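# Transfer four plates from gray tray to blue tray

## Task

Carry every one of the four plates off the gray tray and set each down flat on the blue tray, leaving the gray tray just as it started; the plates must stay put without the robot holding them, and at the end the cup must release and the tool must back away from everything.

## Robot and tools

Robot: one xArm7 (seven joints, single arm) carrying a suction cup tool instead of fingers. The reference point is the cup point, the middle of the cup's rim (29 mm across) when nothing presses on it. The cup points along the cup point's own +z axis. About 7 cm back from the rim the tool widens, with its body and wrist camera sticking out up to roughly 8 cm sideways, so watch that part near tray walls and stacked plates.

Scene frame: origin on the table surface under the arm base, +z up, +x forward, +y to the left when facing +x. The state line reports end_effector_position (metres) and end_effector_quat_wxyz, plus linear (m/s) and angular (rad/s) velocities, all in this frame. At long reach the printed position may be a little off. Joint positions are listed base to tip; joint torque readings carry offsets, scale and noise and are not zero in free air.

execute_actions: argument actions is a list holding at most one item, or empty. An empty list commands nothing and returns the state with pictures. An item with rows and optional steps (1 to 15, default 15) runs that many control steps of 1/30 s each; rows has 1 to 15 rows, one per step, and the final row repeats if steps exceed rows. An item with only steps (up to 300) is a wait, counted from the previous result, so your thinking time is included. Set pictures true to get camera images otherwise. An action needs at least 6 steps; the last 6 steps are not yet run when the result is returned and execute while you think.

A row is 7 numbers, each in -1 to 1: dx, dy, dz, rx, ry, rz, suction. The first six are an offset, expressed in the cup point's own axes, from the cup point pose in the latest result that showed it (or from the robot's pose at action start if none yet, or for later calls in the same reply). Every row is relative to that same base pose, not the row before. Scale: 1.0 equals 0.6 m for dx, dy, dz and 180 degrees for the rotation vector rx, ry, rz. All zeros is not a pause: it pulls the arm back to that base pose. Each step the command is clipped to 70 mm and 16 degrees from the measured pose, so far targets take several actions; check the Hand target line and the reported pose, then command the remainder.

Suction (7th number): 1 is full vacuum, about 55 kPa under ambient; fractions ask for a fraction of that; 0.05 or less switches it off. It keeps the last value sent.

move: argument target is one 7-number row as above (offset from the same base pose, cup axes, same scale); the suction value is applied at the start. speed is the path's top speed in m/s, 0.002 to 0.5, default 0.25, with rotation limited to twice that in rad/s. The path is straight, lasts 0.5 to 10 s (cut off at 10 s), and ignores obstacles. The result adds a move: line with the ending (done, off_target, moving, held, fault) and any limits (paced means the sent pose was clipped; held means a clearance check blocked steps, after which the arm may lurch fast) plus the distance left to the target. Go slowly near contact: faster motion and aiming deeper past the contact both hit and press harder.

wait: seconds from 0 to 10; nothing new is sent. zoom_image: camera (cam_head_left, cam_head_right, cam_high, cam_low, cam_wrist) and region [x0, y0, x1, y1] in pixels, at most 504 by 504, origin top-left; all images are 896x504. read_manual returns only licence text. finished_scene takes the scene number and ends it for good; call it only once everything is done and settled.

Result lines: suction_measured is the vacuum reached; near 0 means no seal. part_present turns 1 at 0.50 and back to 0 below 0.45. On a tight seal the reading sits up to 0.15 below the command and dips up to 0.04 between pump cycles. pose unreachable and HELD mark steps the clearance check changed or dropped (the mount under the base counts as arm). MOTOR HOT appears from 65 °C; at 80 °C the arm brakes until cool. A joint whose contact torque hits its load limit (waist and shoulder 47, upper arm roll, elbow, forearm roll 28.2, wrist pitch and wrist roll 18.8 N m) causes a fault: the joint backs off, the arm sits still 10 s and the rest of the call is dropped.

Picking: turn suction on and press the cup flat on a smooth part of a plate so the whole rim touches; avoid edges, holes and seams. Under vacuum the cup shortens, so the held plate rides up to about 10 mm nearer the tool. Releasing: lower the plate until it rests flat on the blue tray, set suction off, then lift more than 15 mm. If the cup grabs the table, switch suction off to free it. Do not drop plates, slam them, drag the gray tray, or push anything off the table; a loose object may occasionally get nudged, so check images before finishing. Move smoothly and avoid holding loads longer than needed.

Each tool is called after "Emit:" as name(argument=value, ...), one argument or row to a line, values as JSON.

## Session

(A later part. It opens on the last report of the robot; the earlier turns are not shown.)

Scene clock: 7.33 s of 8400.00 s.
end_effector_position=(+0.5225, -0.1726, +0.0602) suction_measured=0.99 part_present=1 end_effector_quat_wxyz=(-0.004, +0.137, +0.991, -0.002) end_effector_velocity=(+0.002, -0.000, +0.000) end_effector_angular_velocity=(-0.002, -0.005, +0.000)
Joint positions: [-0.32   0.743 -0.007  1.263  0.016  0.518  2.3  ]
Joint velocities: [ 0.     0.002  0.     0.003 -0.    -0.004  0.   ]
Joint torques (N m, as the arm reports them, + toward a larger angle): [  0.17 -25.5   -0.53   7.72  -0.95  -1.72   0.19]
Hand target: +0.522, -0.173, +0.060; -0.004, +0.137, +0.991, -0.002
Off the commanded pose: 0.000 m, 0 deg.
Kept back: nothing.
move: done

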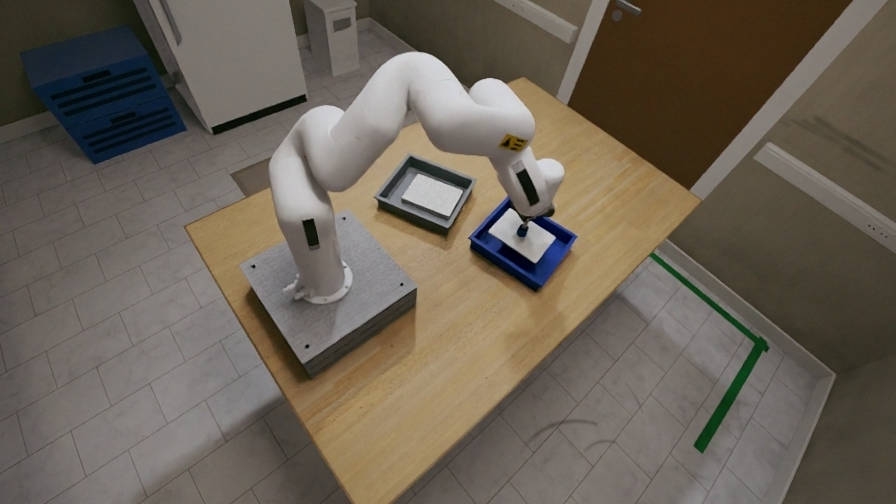

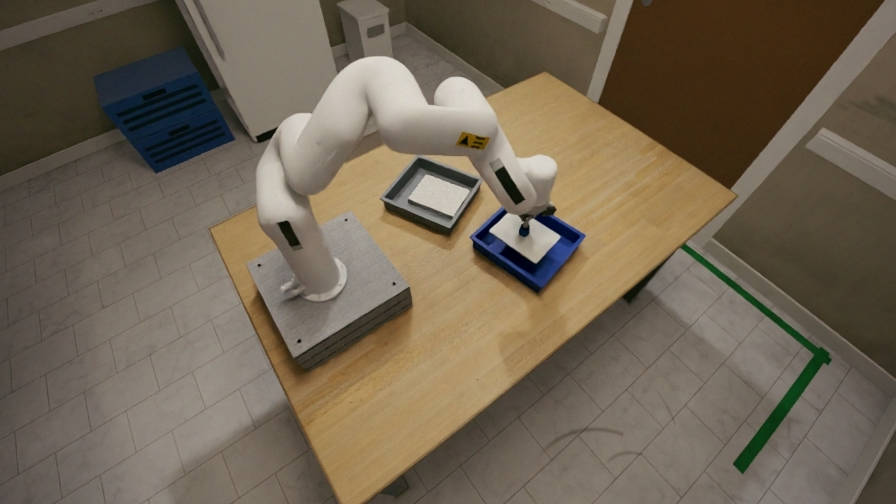

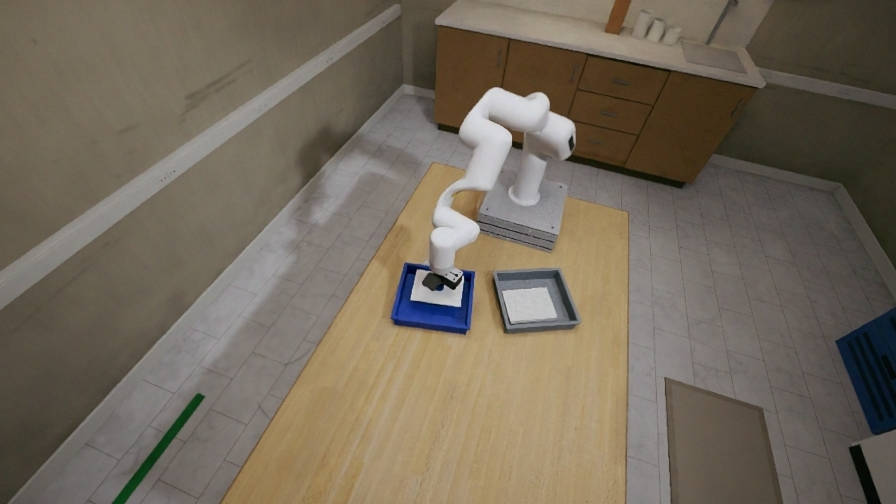

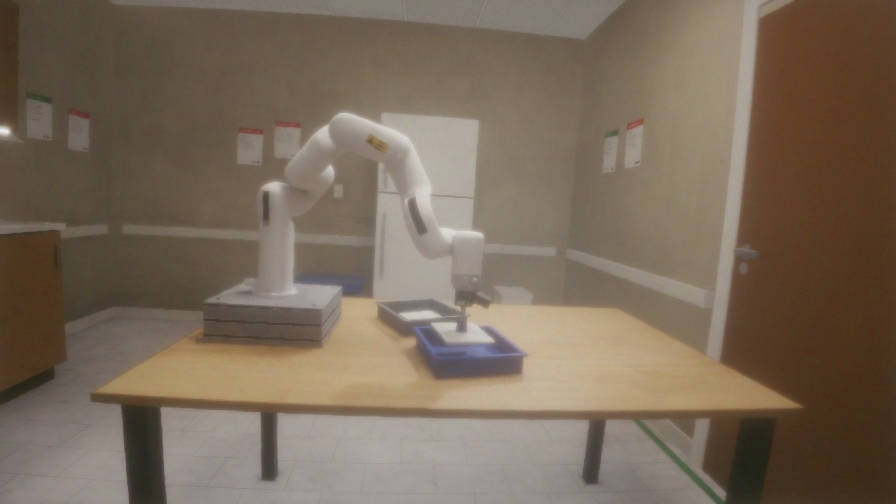

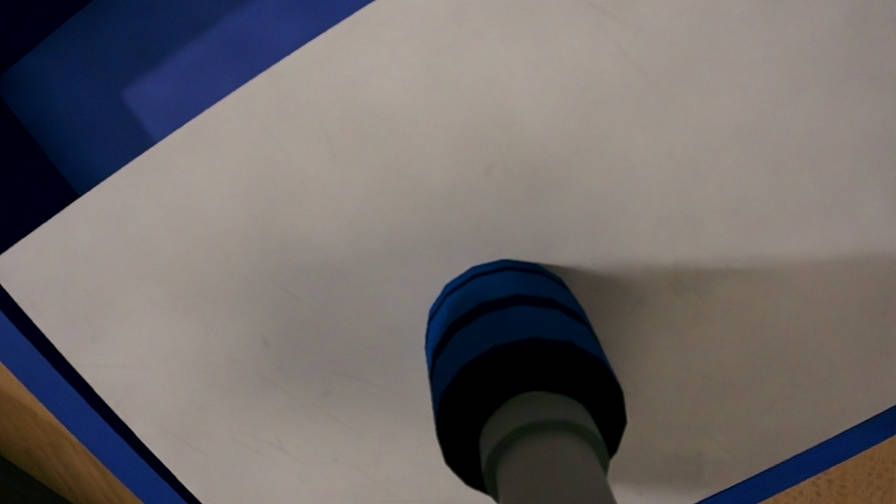

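Emit:
execute_actions(
  actions=[],
)

Emit:
move(
  target=[0,0,0.097,0,0,0,1],
  speed=0.06,
)

Scene clock: 9.83 s of 8400.00 s.
end_effector_position=(+0.5224, -0.1726, +0.0600) suction_measured=0.98 part_present=1 end_effector_quat_wxyz=(-0.004, +0.137, +0.991, -0.002) end_effector_velocity=(-0.000, -0.001, -0.000) end_effector_angular_velocity=(+0.000, +0.000, -0.002)
Joint positions: [-0.32   0.744 -0.007  1.263  0.016  0.518  2.3  ]
Joint velocities: [-0.001  0.    -0.     0.     0.001  0.     0.   ]
Joint torques (N m, as the arm reports them, + toward a larger angle): [  0.71 -26.1   -0.83   7.83  -0.97  -1.76   0.23]
Hand target: +0.522, -0.173, +0.060; -0.004, +0.137, +0.991, -0.002
Off the commanded pose: 0.000 m, 0 deg.
Kept back: nothing.
Steps of this call (steps 1 to 75: nothing new was sent). Readings (end_effector_position | what the end effector reports):
1: (+0.5225, -0.1726, +0.0602) | suction_measured=0.99 part_present=1
2: (+0.5225, -0.1726, +0.0602) | suction_measured=1.00 part_present=1
4: (+0.5225, -0.1726, +0.0601) | suction_measured=1.00 part_present=1
8: (+0.5224, -0.1726, +0.0601) | suction_measured=0.99 part_present=1
75: the state above

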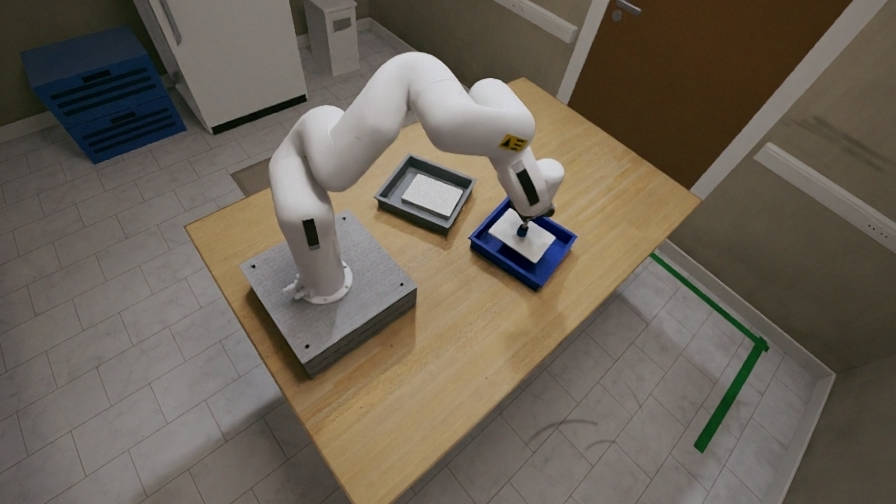

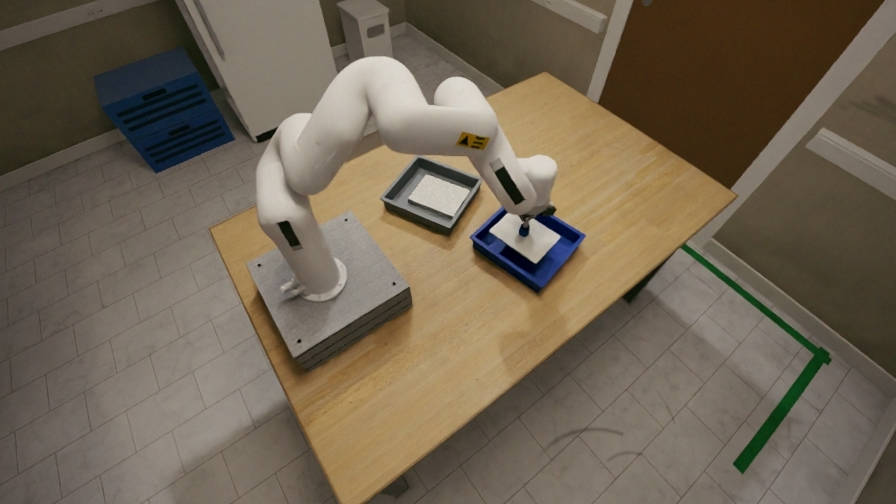

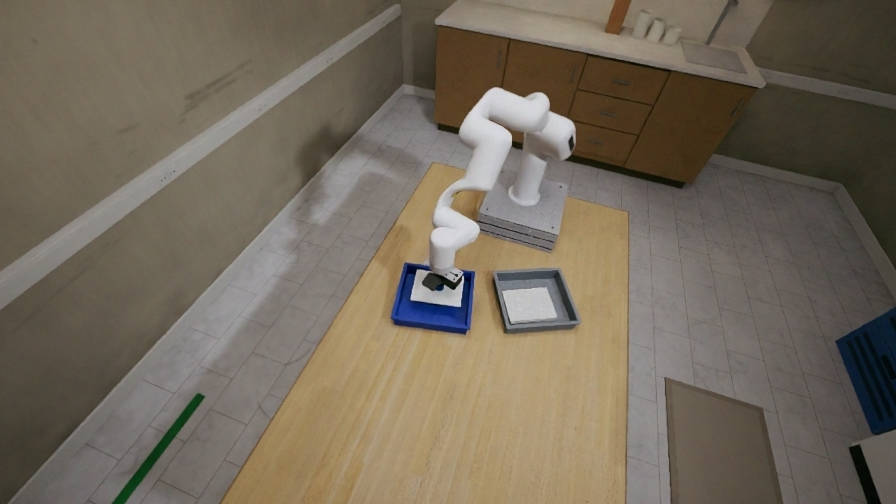

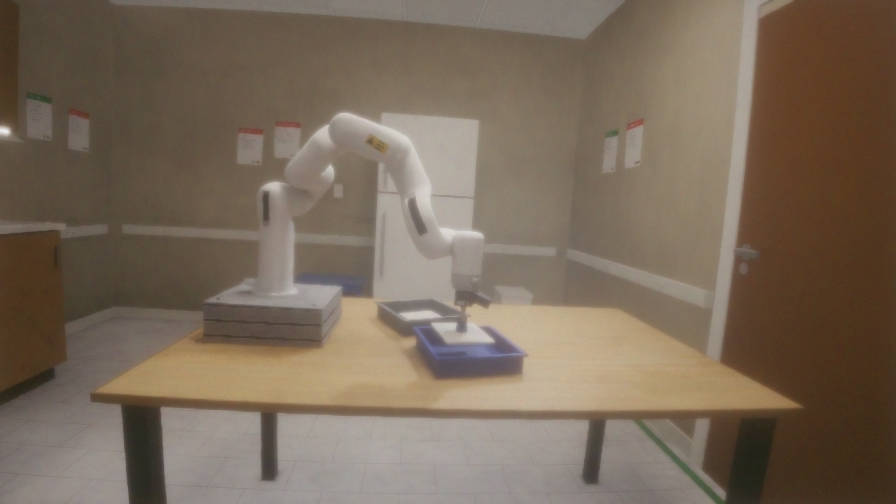

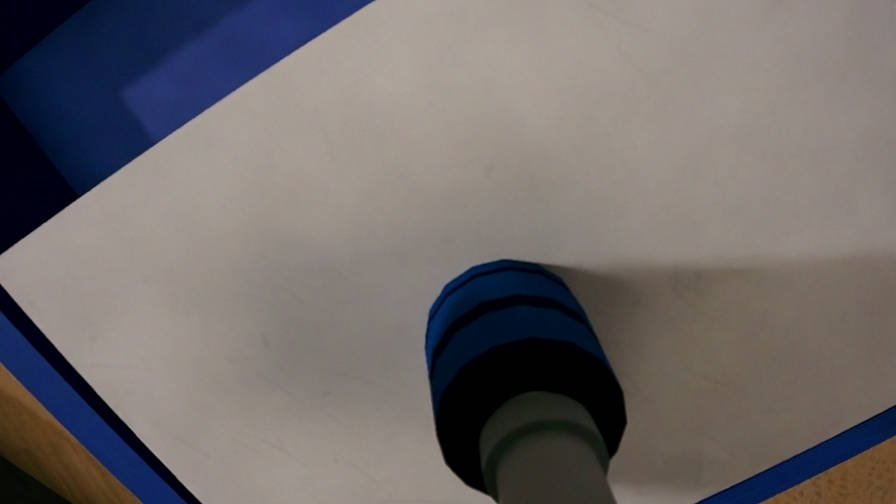

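Scene clock: 11.13 s of 8400.00 s.
end_effector_position=(+0.5219, -0.1730, +0.0022) suction_measured=1.00 part_present=1 end_effector_quat_wxyz=(-0.004, +0.137, +0.991, -0.002) end_effector_velocity=(+0.001, -0.000, -0.000) end_effector_angular_velocity=(-0.000, -0.002, +0.001)
Joint positions: [-0.321  0.894 -0.005  1.323  0.017  0.427  2.299]
Joint velocities: [ 0.     0.003  0.     0.004  0.001 -0.    -0.001]
Joint torques (N m, as the arm reports them, + toward a larger angle): [  0.51 -26.73  -0.57   7.15  -0.96  -1.68   0.26]
Hand target: +0.522, -0.173, +0.002; -0.004, +0.137, +0.991, -0.002
Off the commanded pose: 0.000 m, 0 deg.
Kept back: nothing.
move: done

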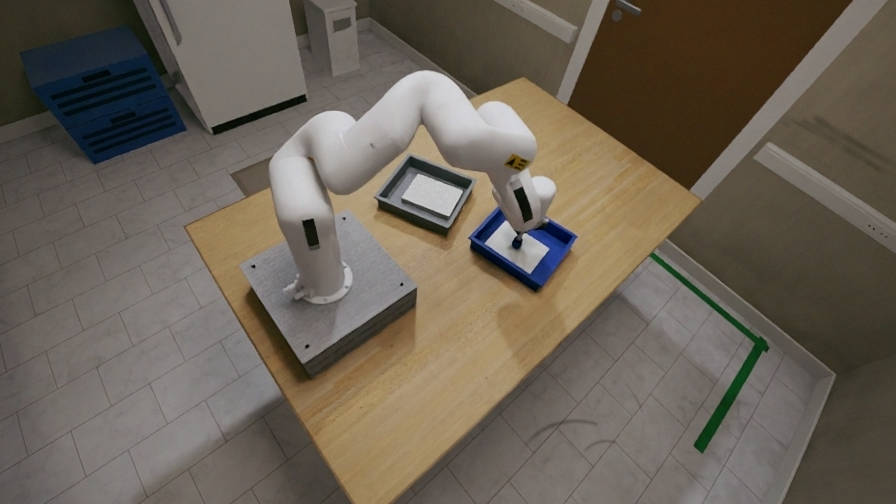

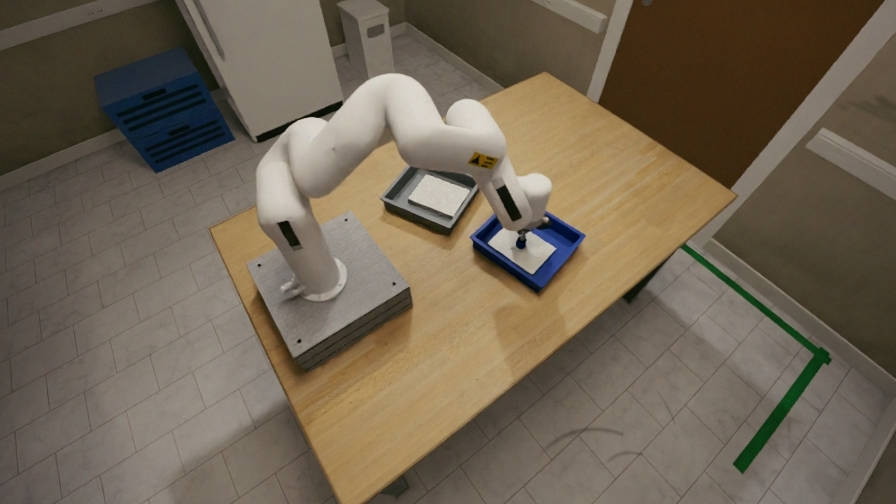

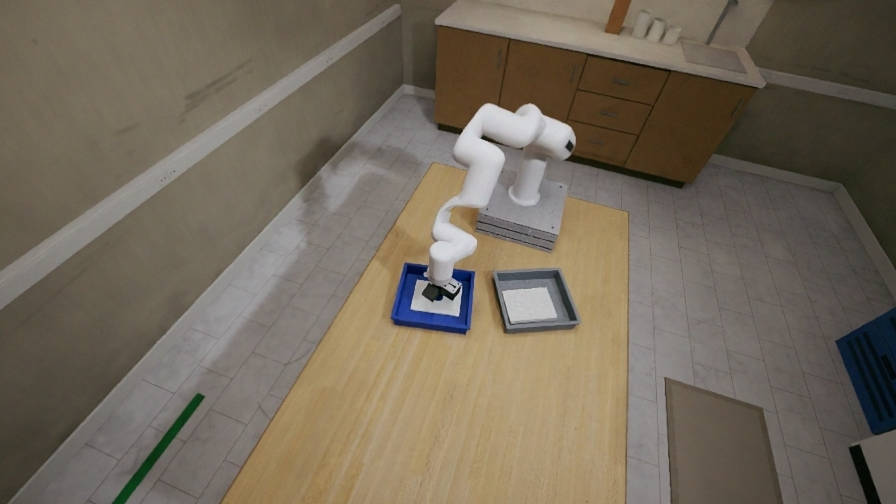

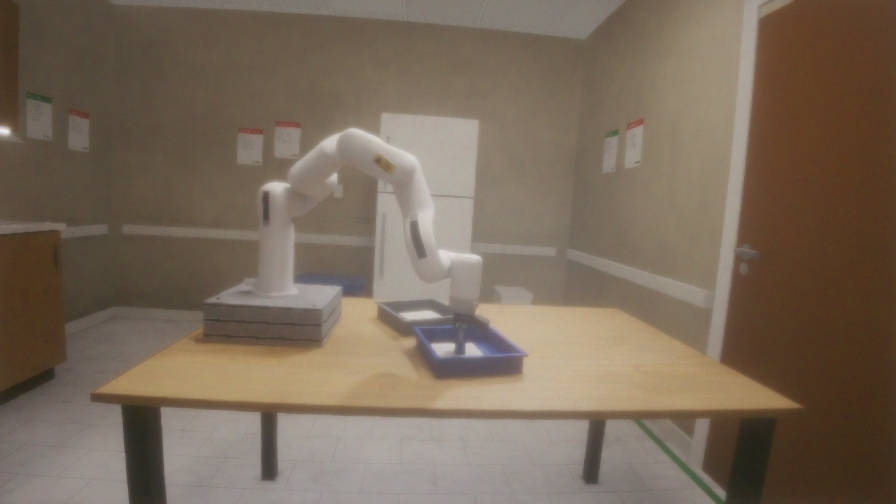

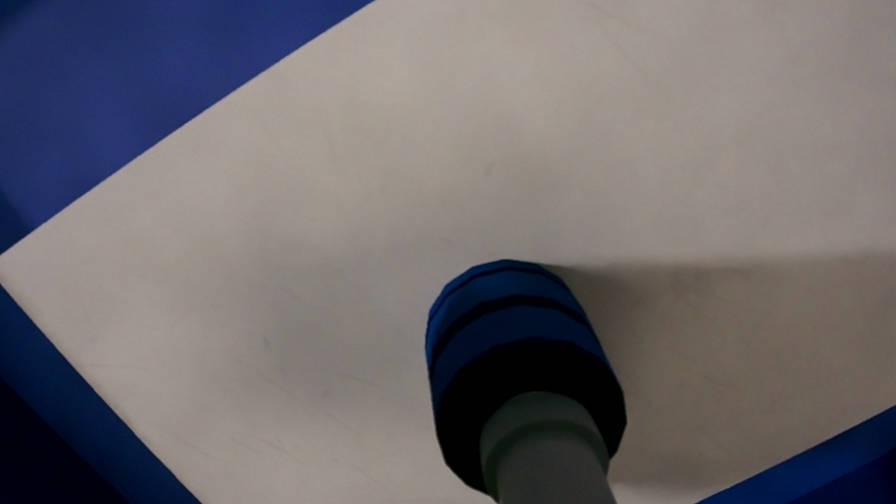

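Emit:
move(
  target=[0,0,0.004,0,0,0,1],
  speed=0.01,
)

Emit:
move(
  target=[0,0,-0.125,0,0,0,0],
  speed=0.15,
)

Emit:
move(
  target=[0.266,0.449,0,0,0,-0.09,0],
  speed=0.35,
)

Scene clock: 12.07 s of 8400.00 s.
end_effector_position=(+0.5219, -0.1731, -0.0001) suction_measured=1.00 part_present=1 end_effector_quat_wxyz=(-0.004, +0.137, +0.991, -0.002) end_effector_velocity=(-0.000, -0.001, -0.001) end_effector_angular_velocity=(+0.000, +0.001, -0.002)
Joint positions: [-0.321  0.9   -0.005  1.326  0.017  0.424  2.299]
Joint velocities: [-0.001  0.001 -0.     0.001  0.     0.001  0.001]
Joint torques (N m, as the arm reports them, + toward a larger angle): [ -0.23 -26.7   -0.74   6.98  -0.93  -1.76   0.24]
Hand target: +0.522, -0.173, -0.000; -0.004, +0.137, +0.991, -0.002
Off the commanded pose: 0.000 m, 0 deg.
Kept back: nothing.
move: done

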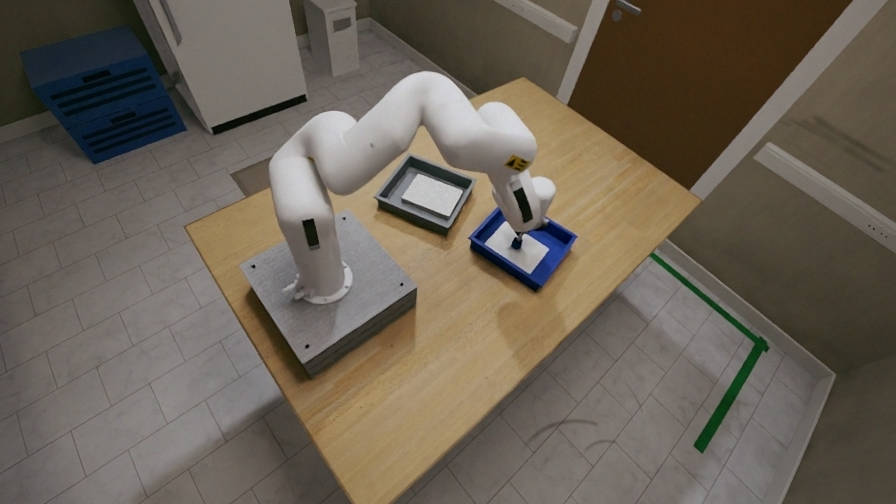

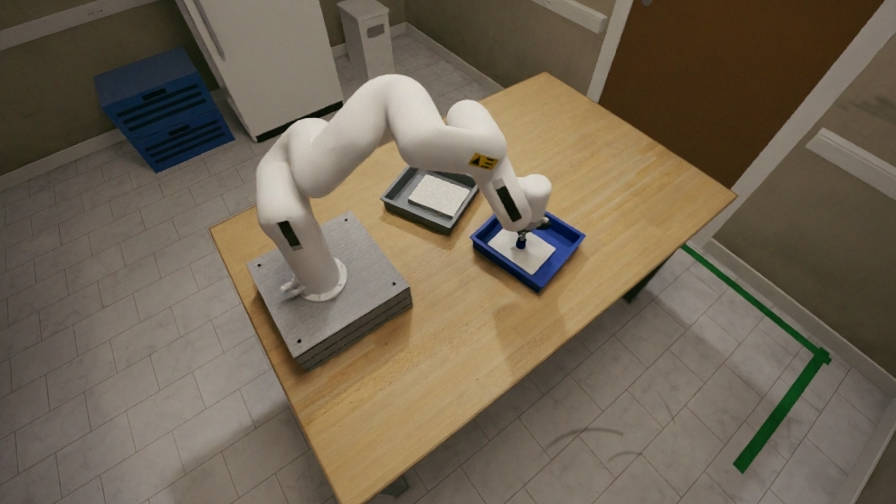

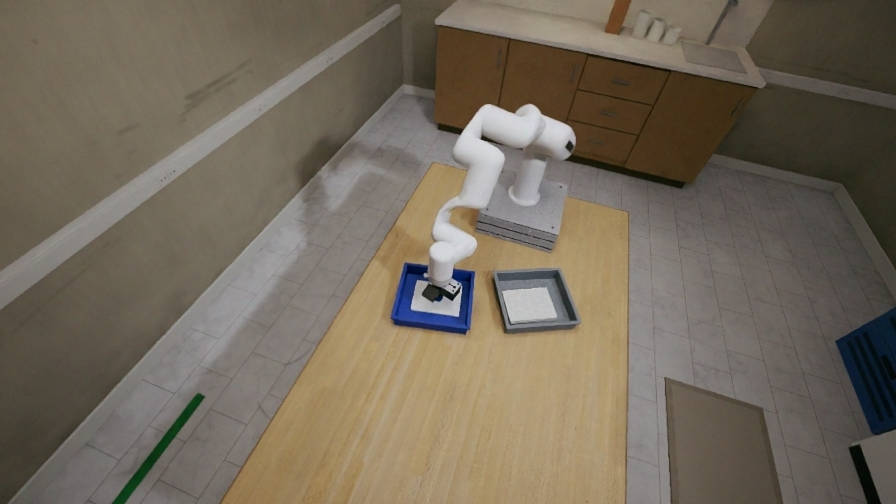

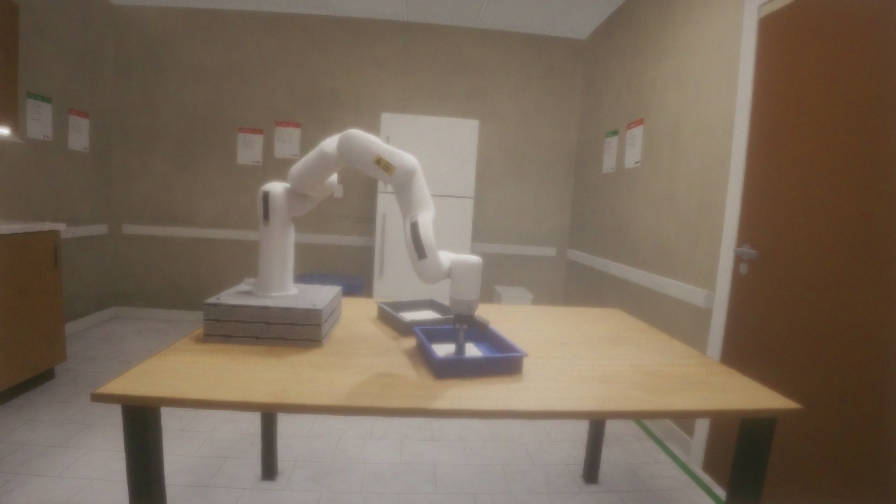

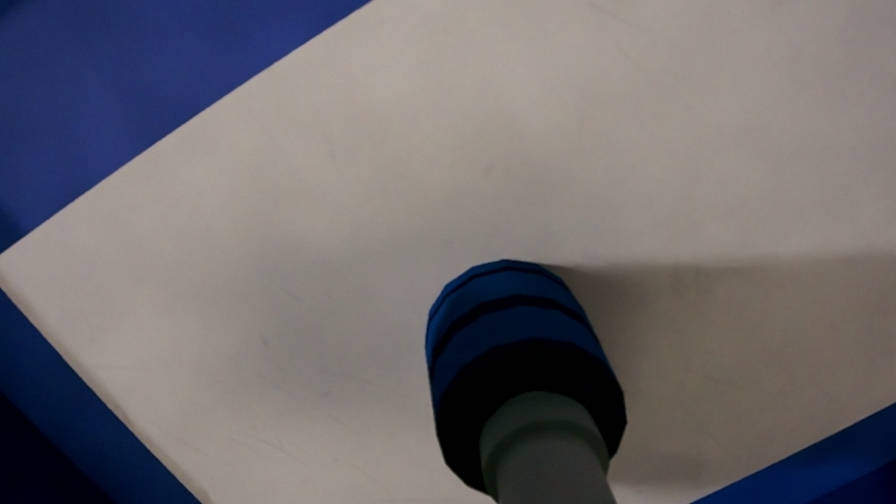

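Scene clock: 13.00 s of 8400.00 s.
end_effector_position=(+0.5225, -0.1725, +0.0743) suction_measured=0.00 part_present=0 end_effector_quat_wxyz=(-0.004, +0.137, +0.991, -0.002) end_effector_velocity=(+0.002, -0.001, +0.004) end_effector_angular_velocity=(-0.002, -0.005, -0.003)
Joint positions: [-0.32   0.709 -0.007  1.253  0.015  0.544  2.3  ]
Joint velocities: [-0.001 -0.007 -0.001  0.001  0.001  0.003  0.001]
Joint torques (N m, as the arm reports them, + toward a larger angle): [  0.7  -25.01  -0.46   7.59  -1.28  -1.71   0.18]
Hand target: +0.523, -0.173, +0.075; -0.004, +0.137, +0.991, -0.002
Off the commanded pose: 0.001 m, 0 deg.
Kept back: nothing.
move: done

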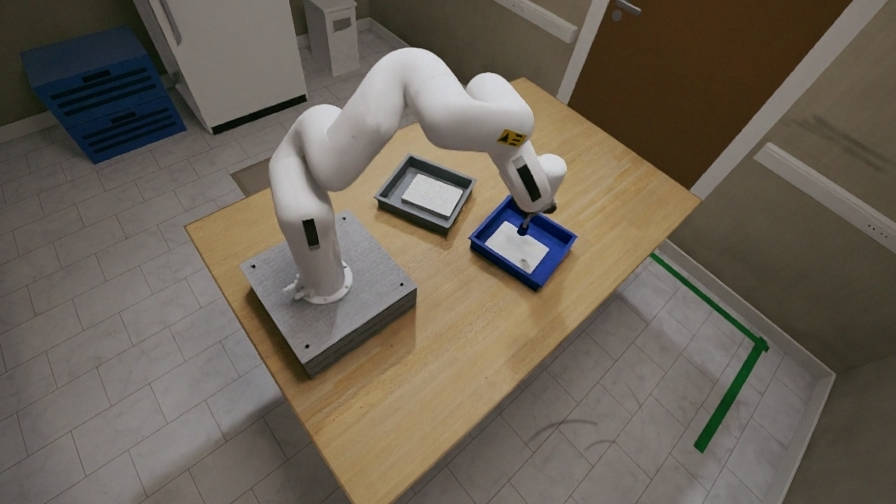

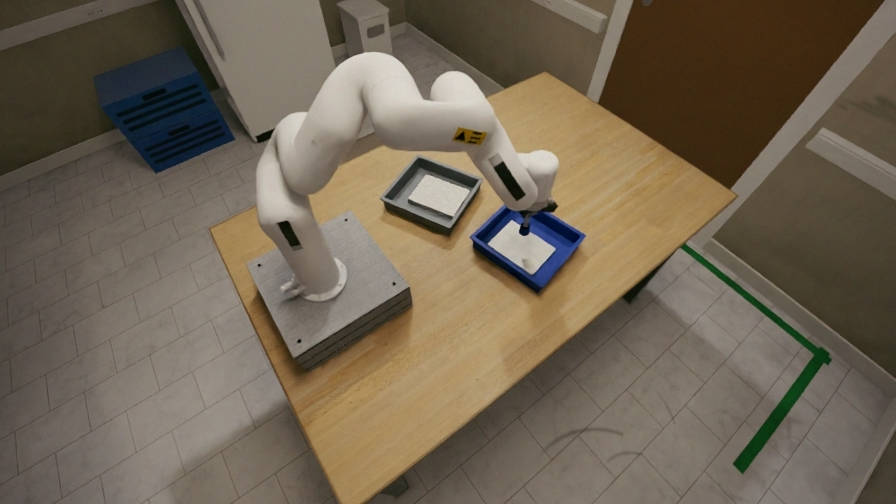

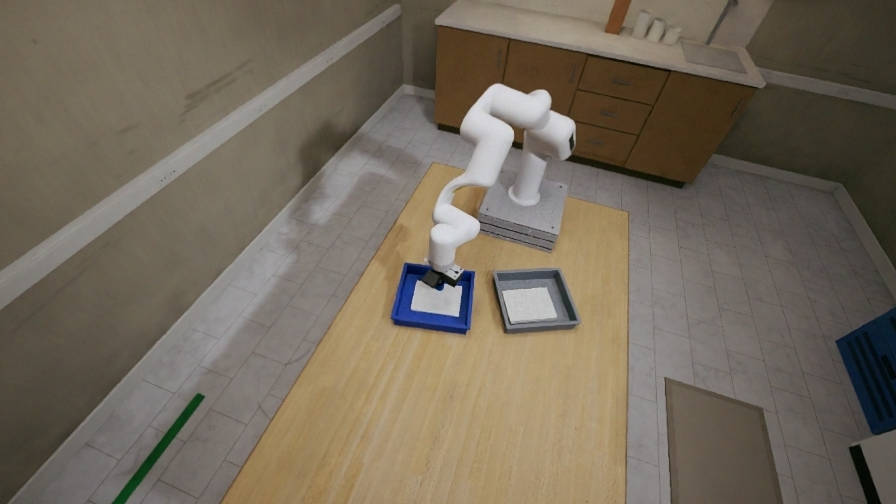

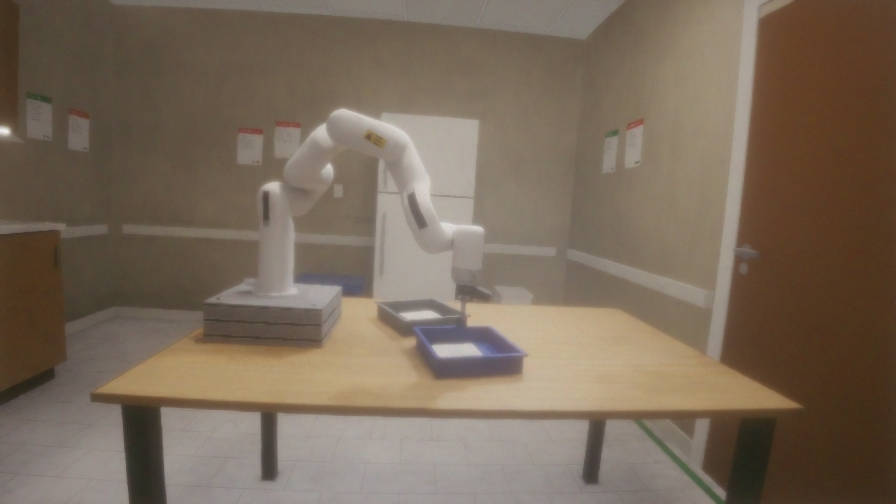

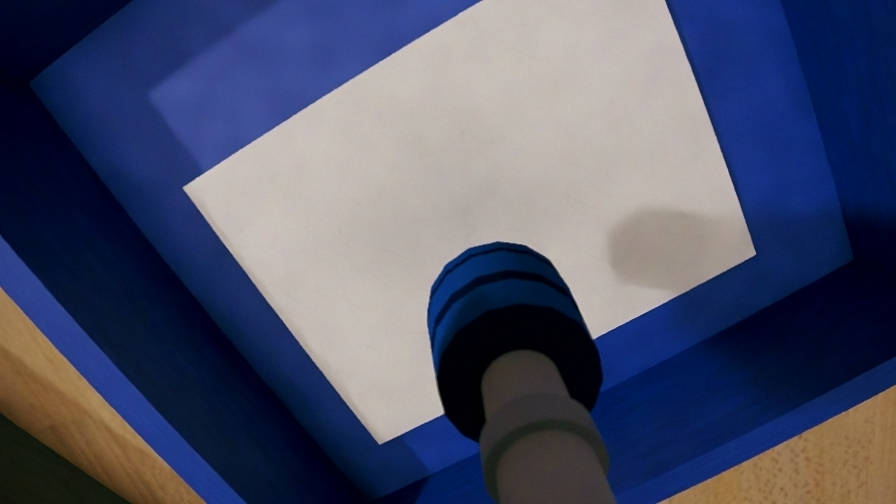

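Scene clock: 14.40 s of 8400.00 s.
end_effector_position=(+0.4422, +0.1288, +0.0738) suction_measured=0.00 part_present=0 end_effector_quat_wxyz=(-0.005, -0.003, +1.000, -0.002) end_effector_velocity=(-0.003, +0.009, -0.000) end_effector_angular_velocity=(-0.000, +0.001, +0.011)
Joint positions: [ 0.174  0.521  0.089  0.882 -0.116  0.364  2.718]
Joint velocities: [ 0.016  0.001  0.003  0.001 -0.004  0.002  0.012]
Joint torques (N m, as the arm reports them, + toward a larger angle): [  0.43 -21.4    0.73   6.51  -0.89  -1.61   0.27]
Hand target: +0.442, +0.130, +0.074; -0.005, -0.004, +1.000, -0.001
Off the commanded pose: 0.001 m, 0 deg.
Kept back: nothing.
move: done

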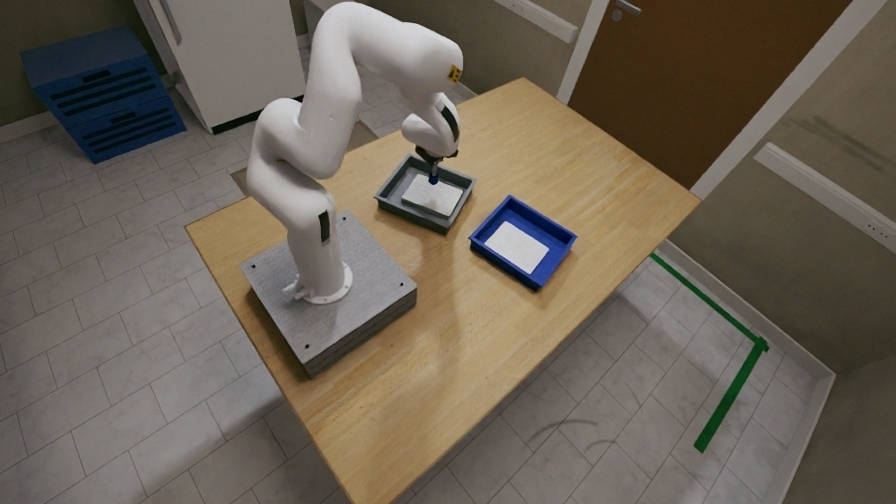

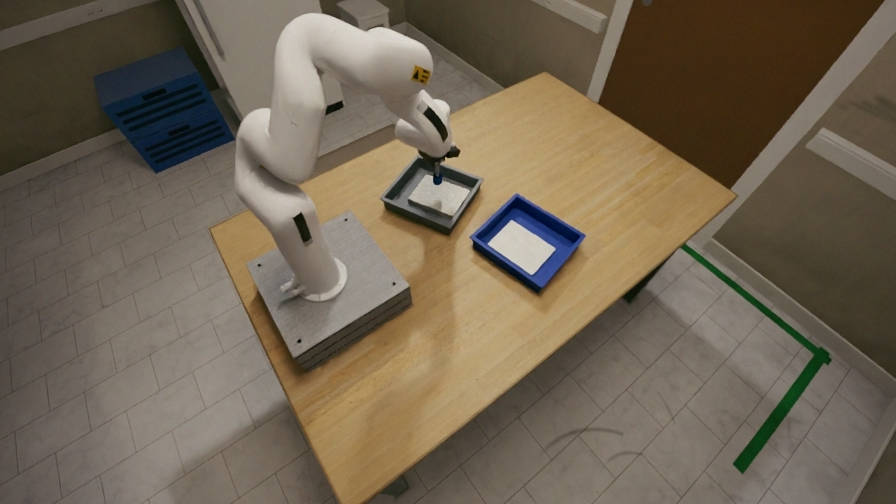

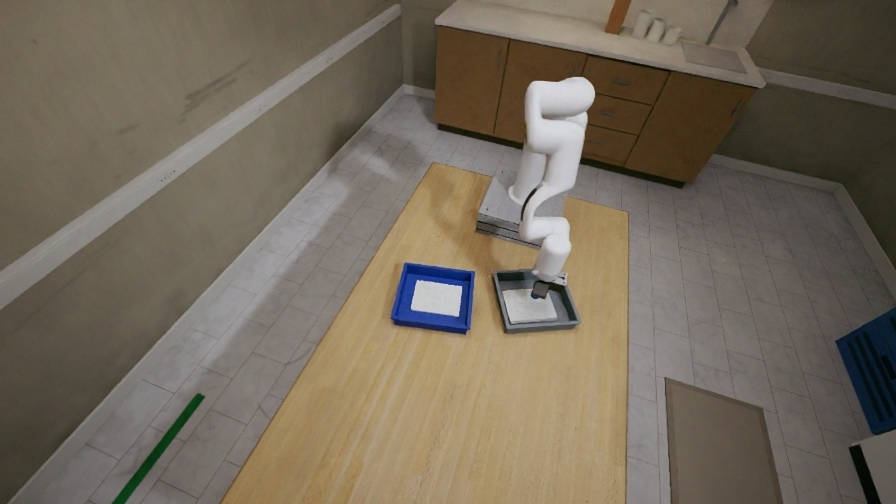

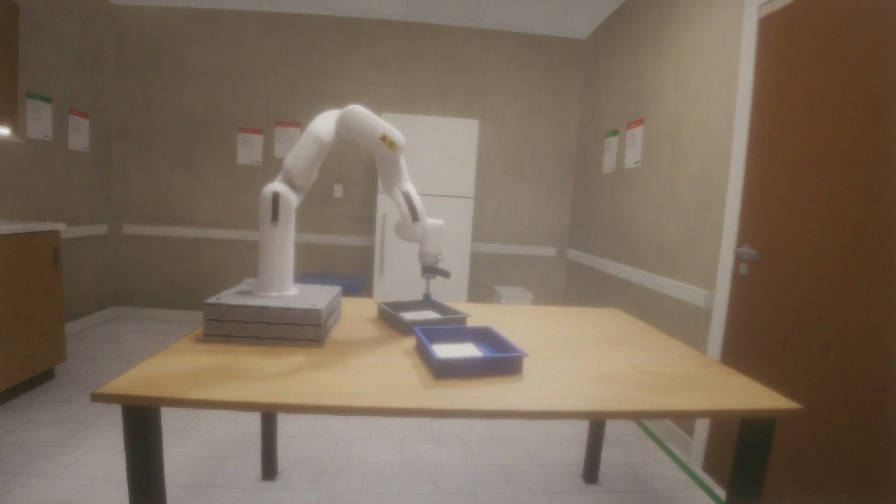

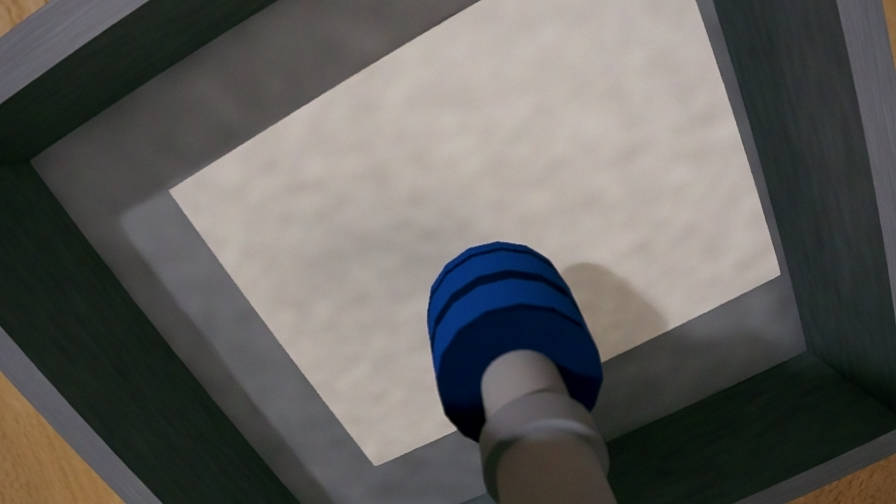

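Emit:
move(
  target=[0,0,0.091,0,0,0,1],
  speed=0.06,
)

Emit:
execute_actions(
  actions=[
    {"steps":15},
  ],
)

Scene clock: 15.93 s of 8400.00 s.
end_effector_position=(+0.4416, +0.1284, +0.0193) suction_measured=0.34 part_present=0 end_effector_quat_wxyz=(-0.005, -0.003, +1.000, -0.002) end_effector_velocity=(+0.001, -0.000, -0.000) end_effector_angular_velocity=(-0.000, -0.002, +0.001)
Joint positions: [ 0.198  0.684  0.059  0.932 -0.14   0.25   2.737]
Joint velocities: [ 0.     0.002 -0.001  0.003 -0.    -0.002 -0.001]
Joint torques (N m, as the arm reports them, + toward a larger angle): [  0.87 -22.89   0.31   5.64  -1.09  -1.71   0.27]
Hand target: +0.442, +0.128, +0.019; -0.005, -0.003, +1.000, -0.002
Off the commanded pose: 0.000 m, 0 deg.
Kept back: nothing.
move: done

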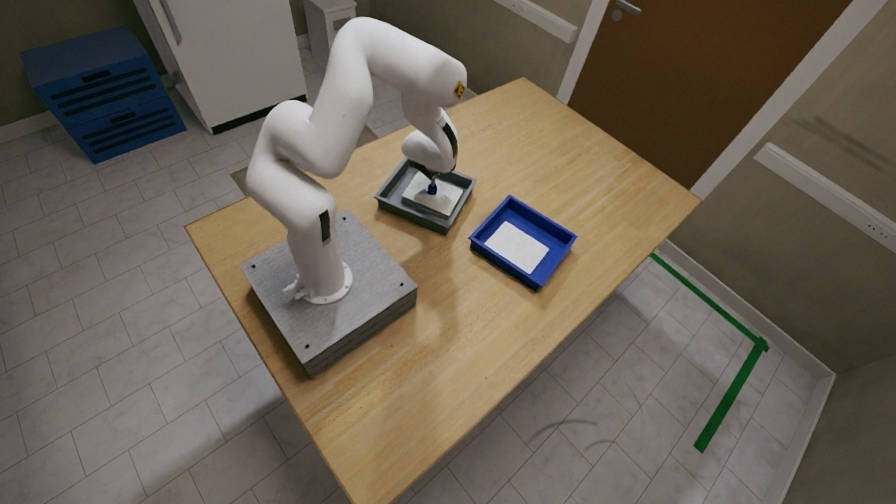

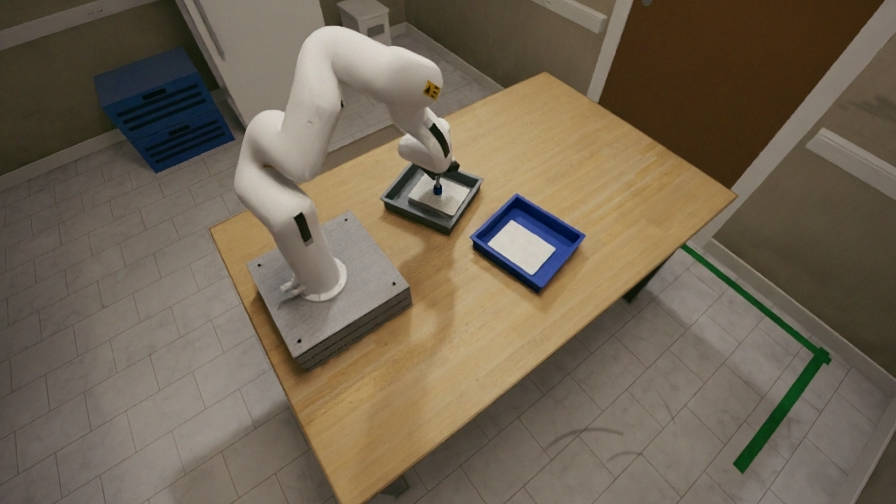

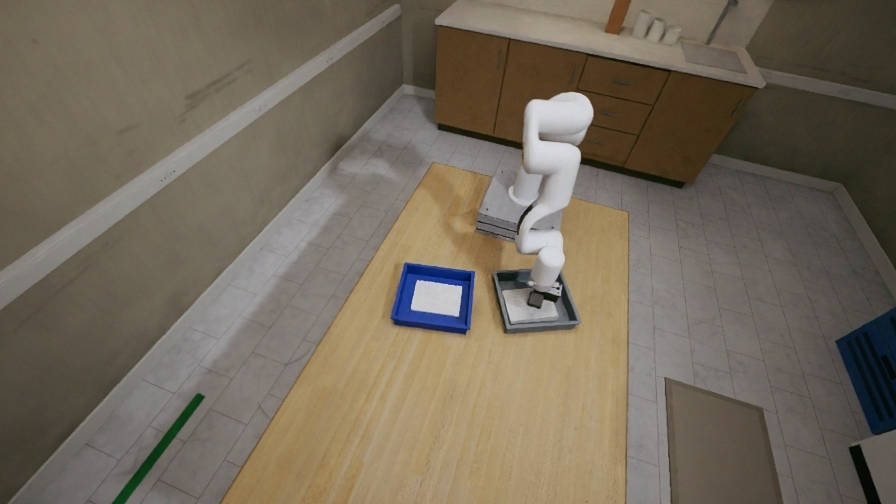

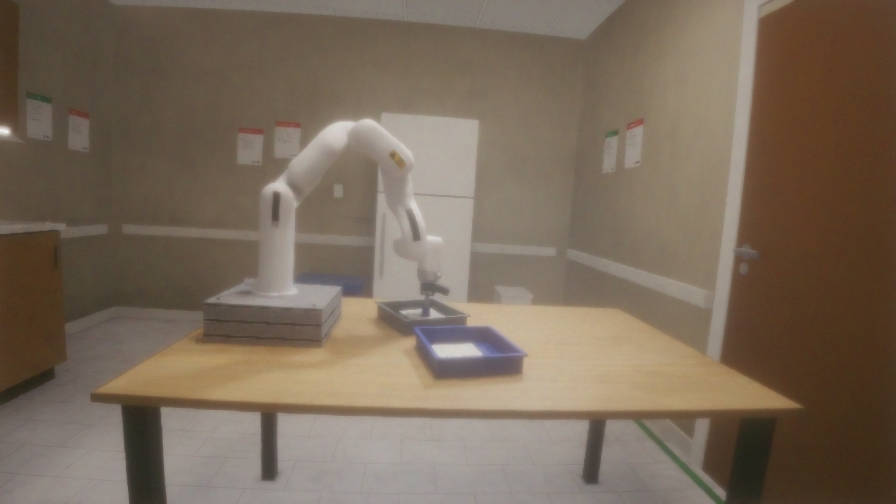

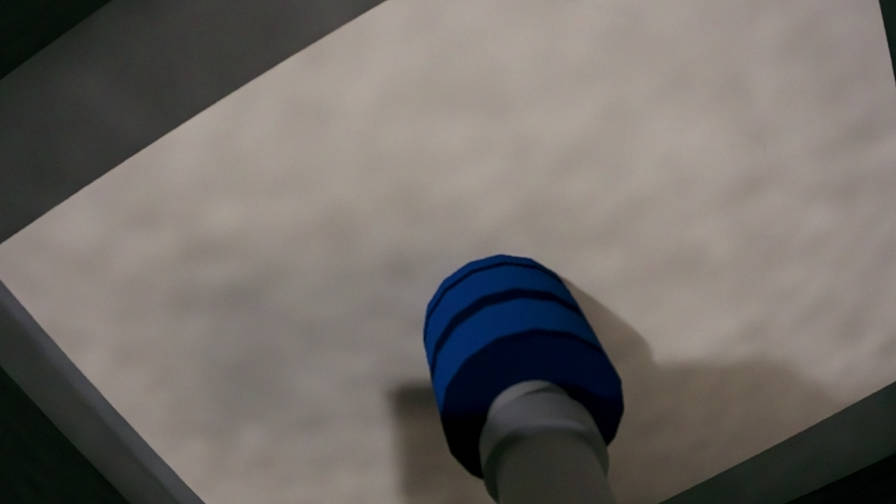

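Scene clock: 16.43 s of 8400.00 s.
end_effector_position=(+0.4415, +0.1284, +0.0191) suction_measured=0.91 part_present=1 end_effector_quat_wxyz=(-0.005, -0.003, +1.000, -0.002) end_effector_velocity=(-0.000, +0.000, +0.000) end_effector_angular_velocity=(+0.000, -0.000, +0.001)
Joint positions: [ 0.198  0.684  0.059  0.932 -0.14   0.25   2.737]
Joint velocities: [ 0.001 -0.    -0.    -0.     0.    -0.    -0.001]
Joint torques (N m, as the arm reports them, + toward a larger angle): [  0.75 -22.25   0.75   5.73  -0.73  -1.79   0.26]
Hand target: +0.442, +0.128, +0.019; -0.005, -0.003, +1.000, -0.002
Off the commanded pose: 0.000 m, 0 deg.
Kept back: nothing.
Steps of this call (steps 1 to 15: nothing new was sent). Readings (end_effector_position | what the end effector reports):
1: (+0.4416, +0.1284, +0.0192) | suction_measured=0.38 part_present=0
2: (+0.4416, +0.1284, +0.0192) | suction_measured=0.41 part_present=0
4: (+0.4416, +0.1284, +0.0192) | suction_measured=0.54 part_present=1
8: (+0.4415, +0.1284, +0.0191) | suction_measured=0.73 part_present=1
15: the state above


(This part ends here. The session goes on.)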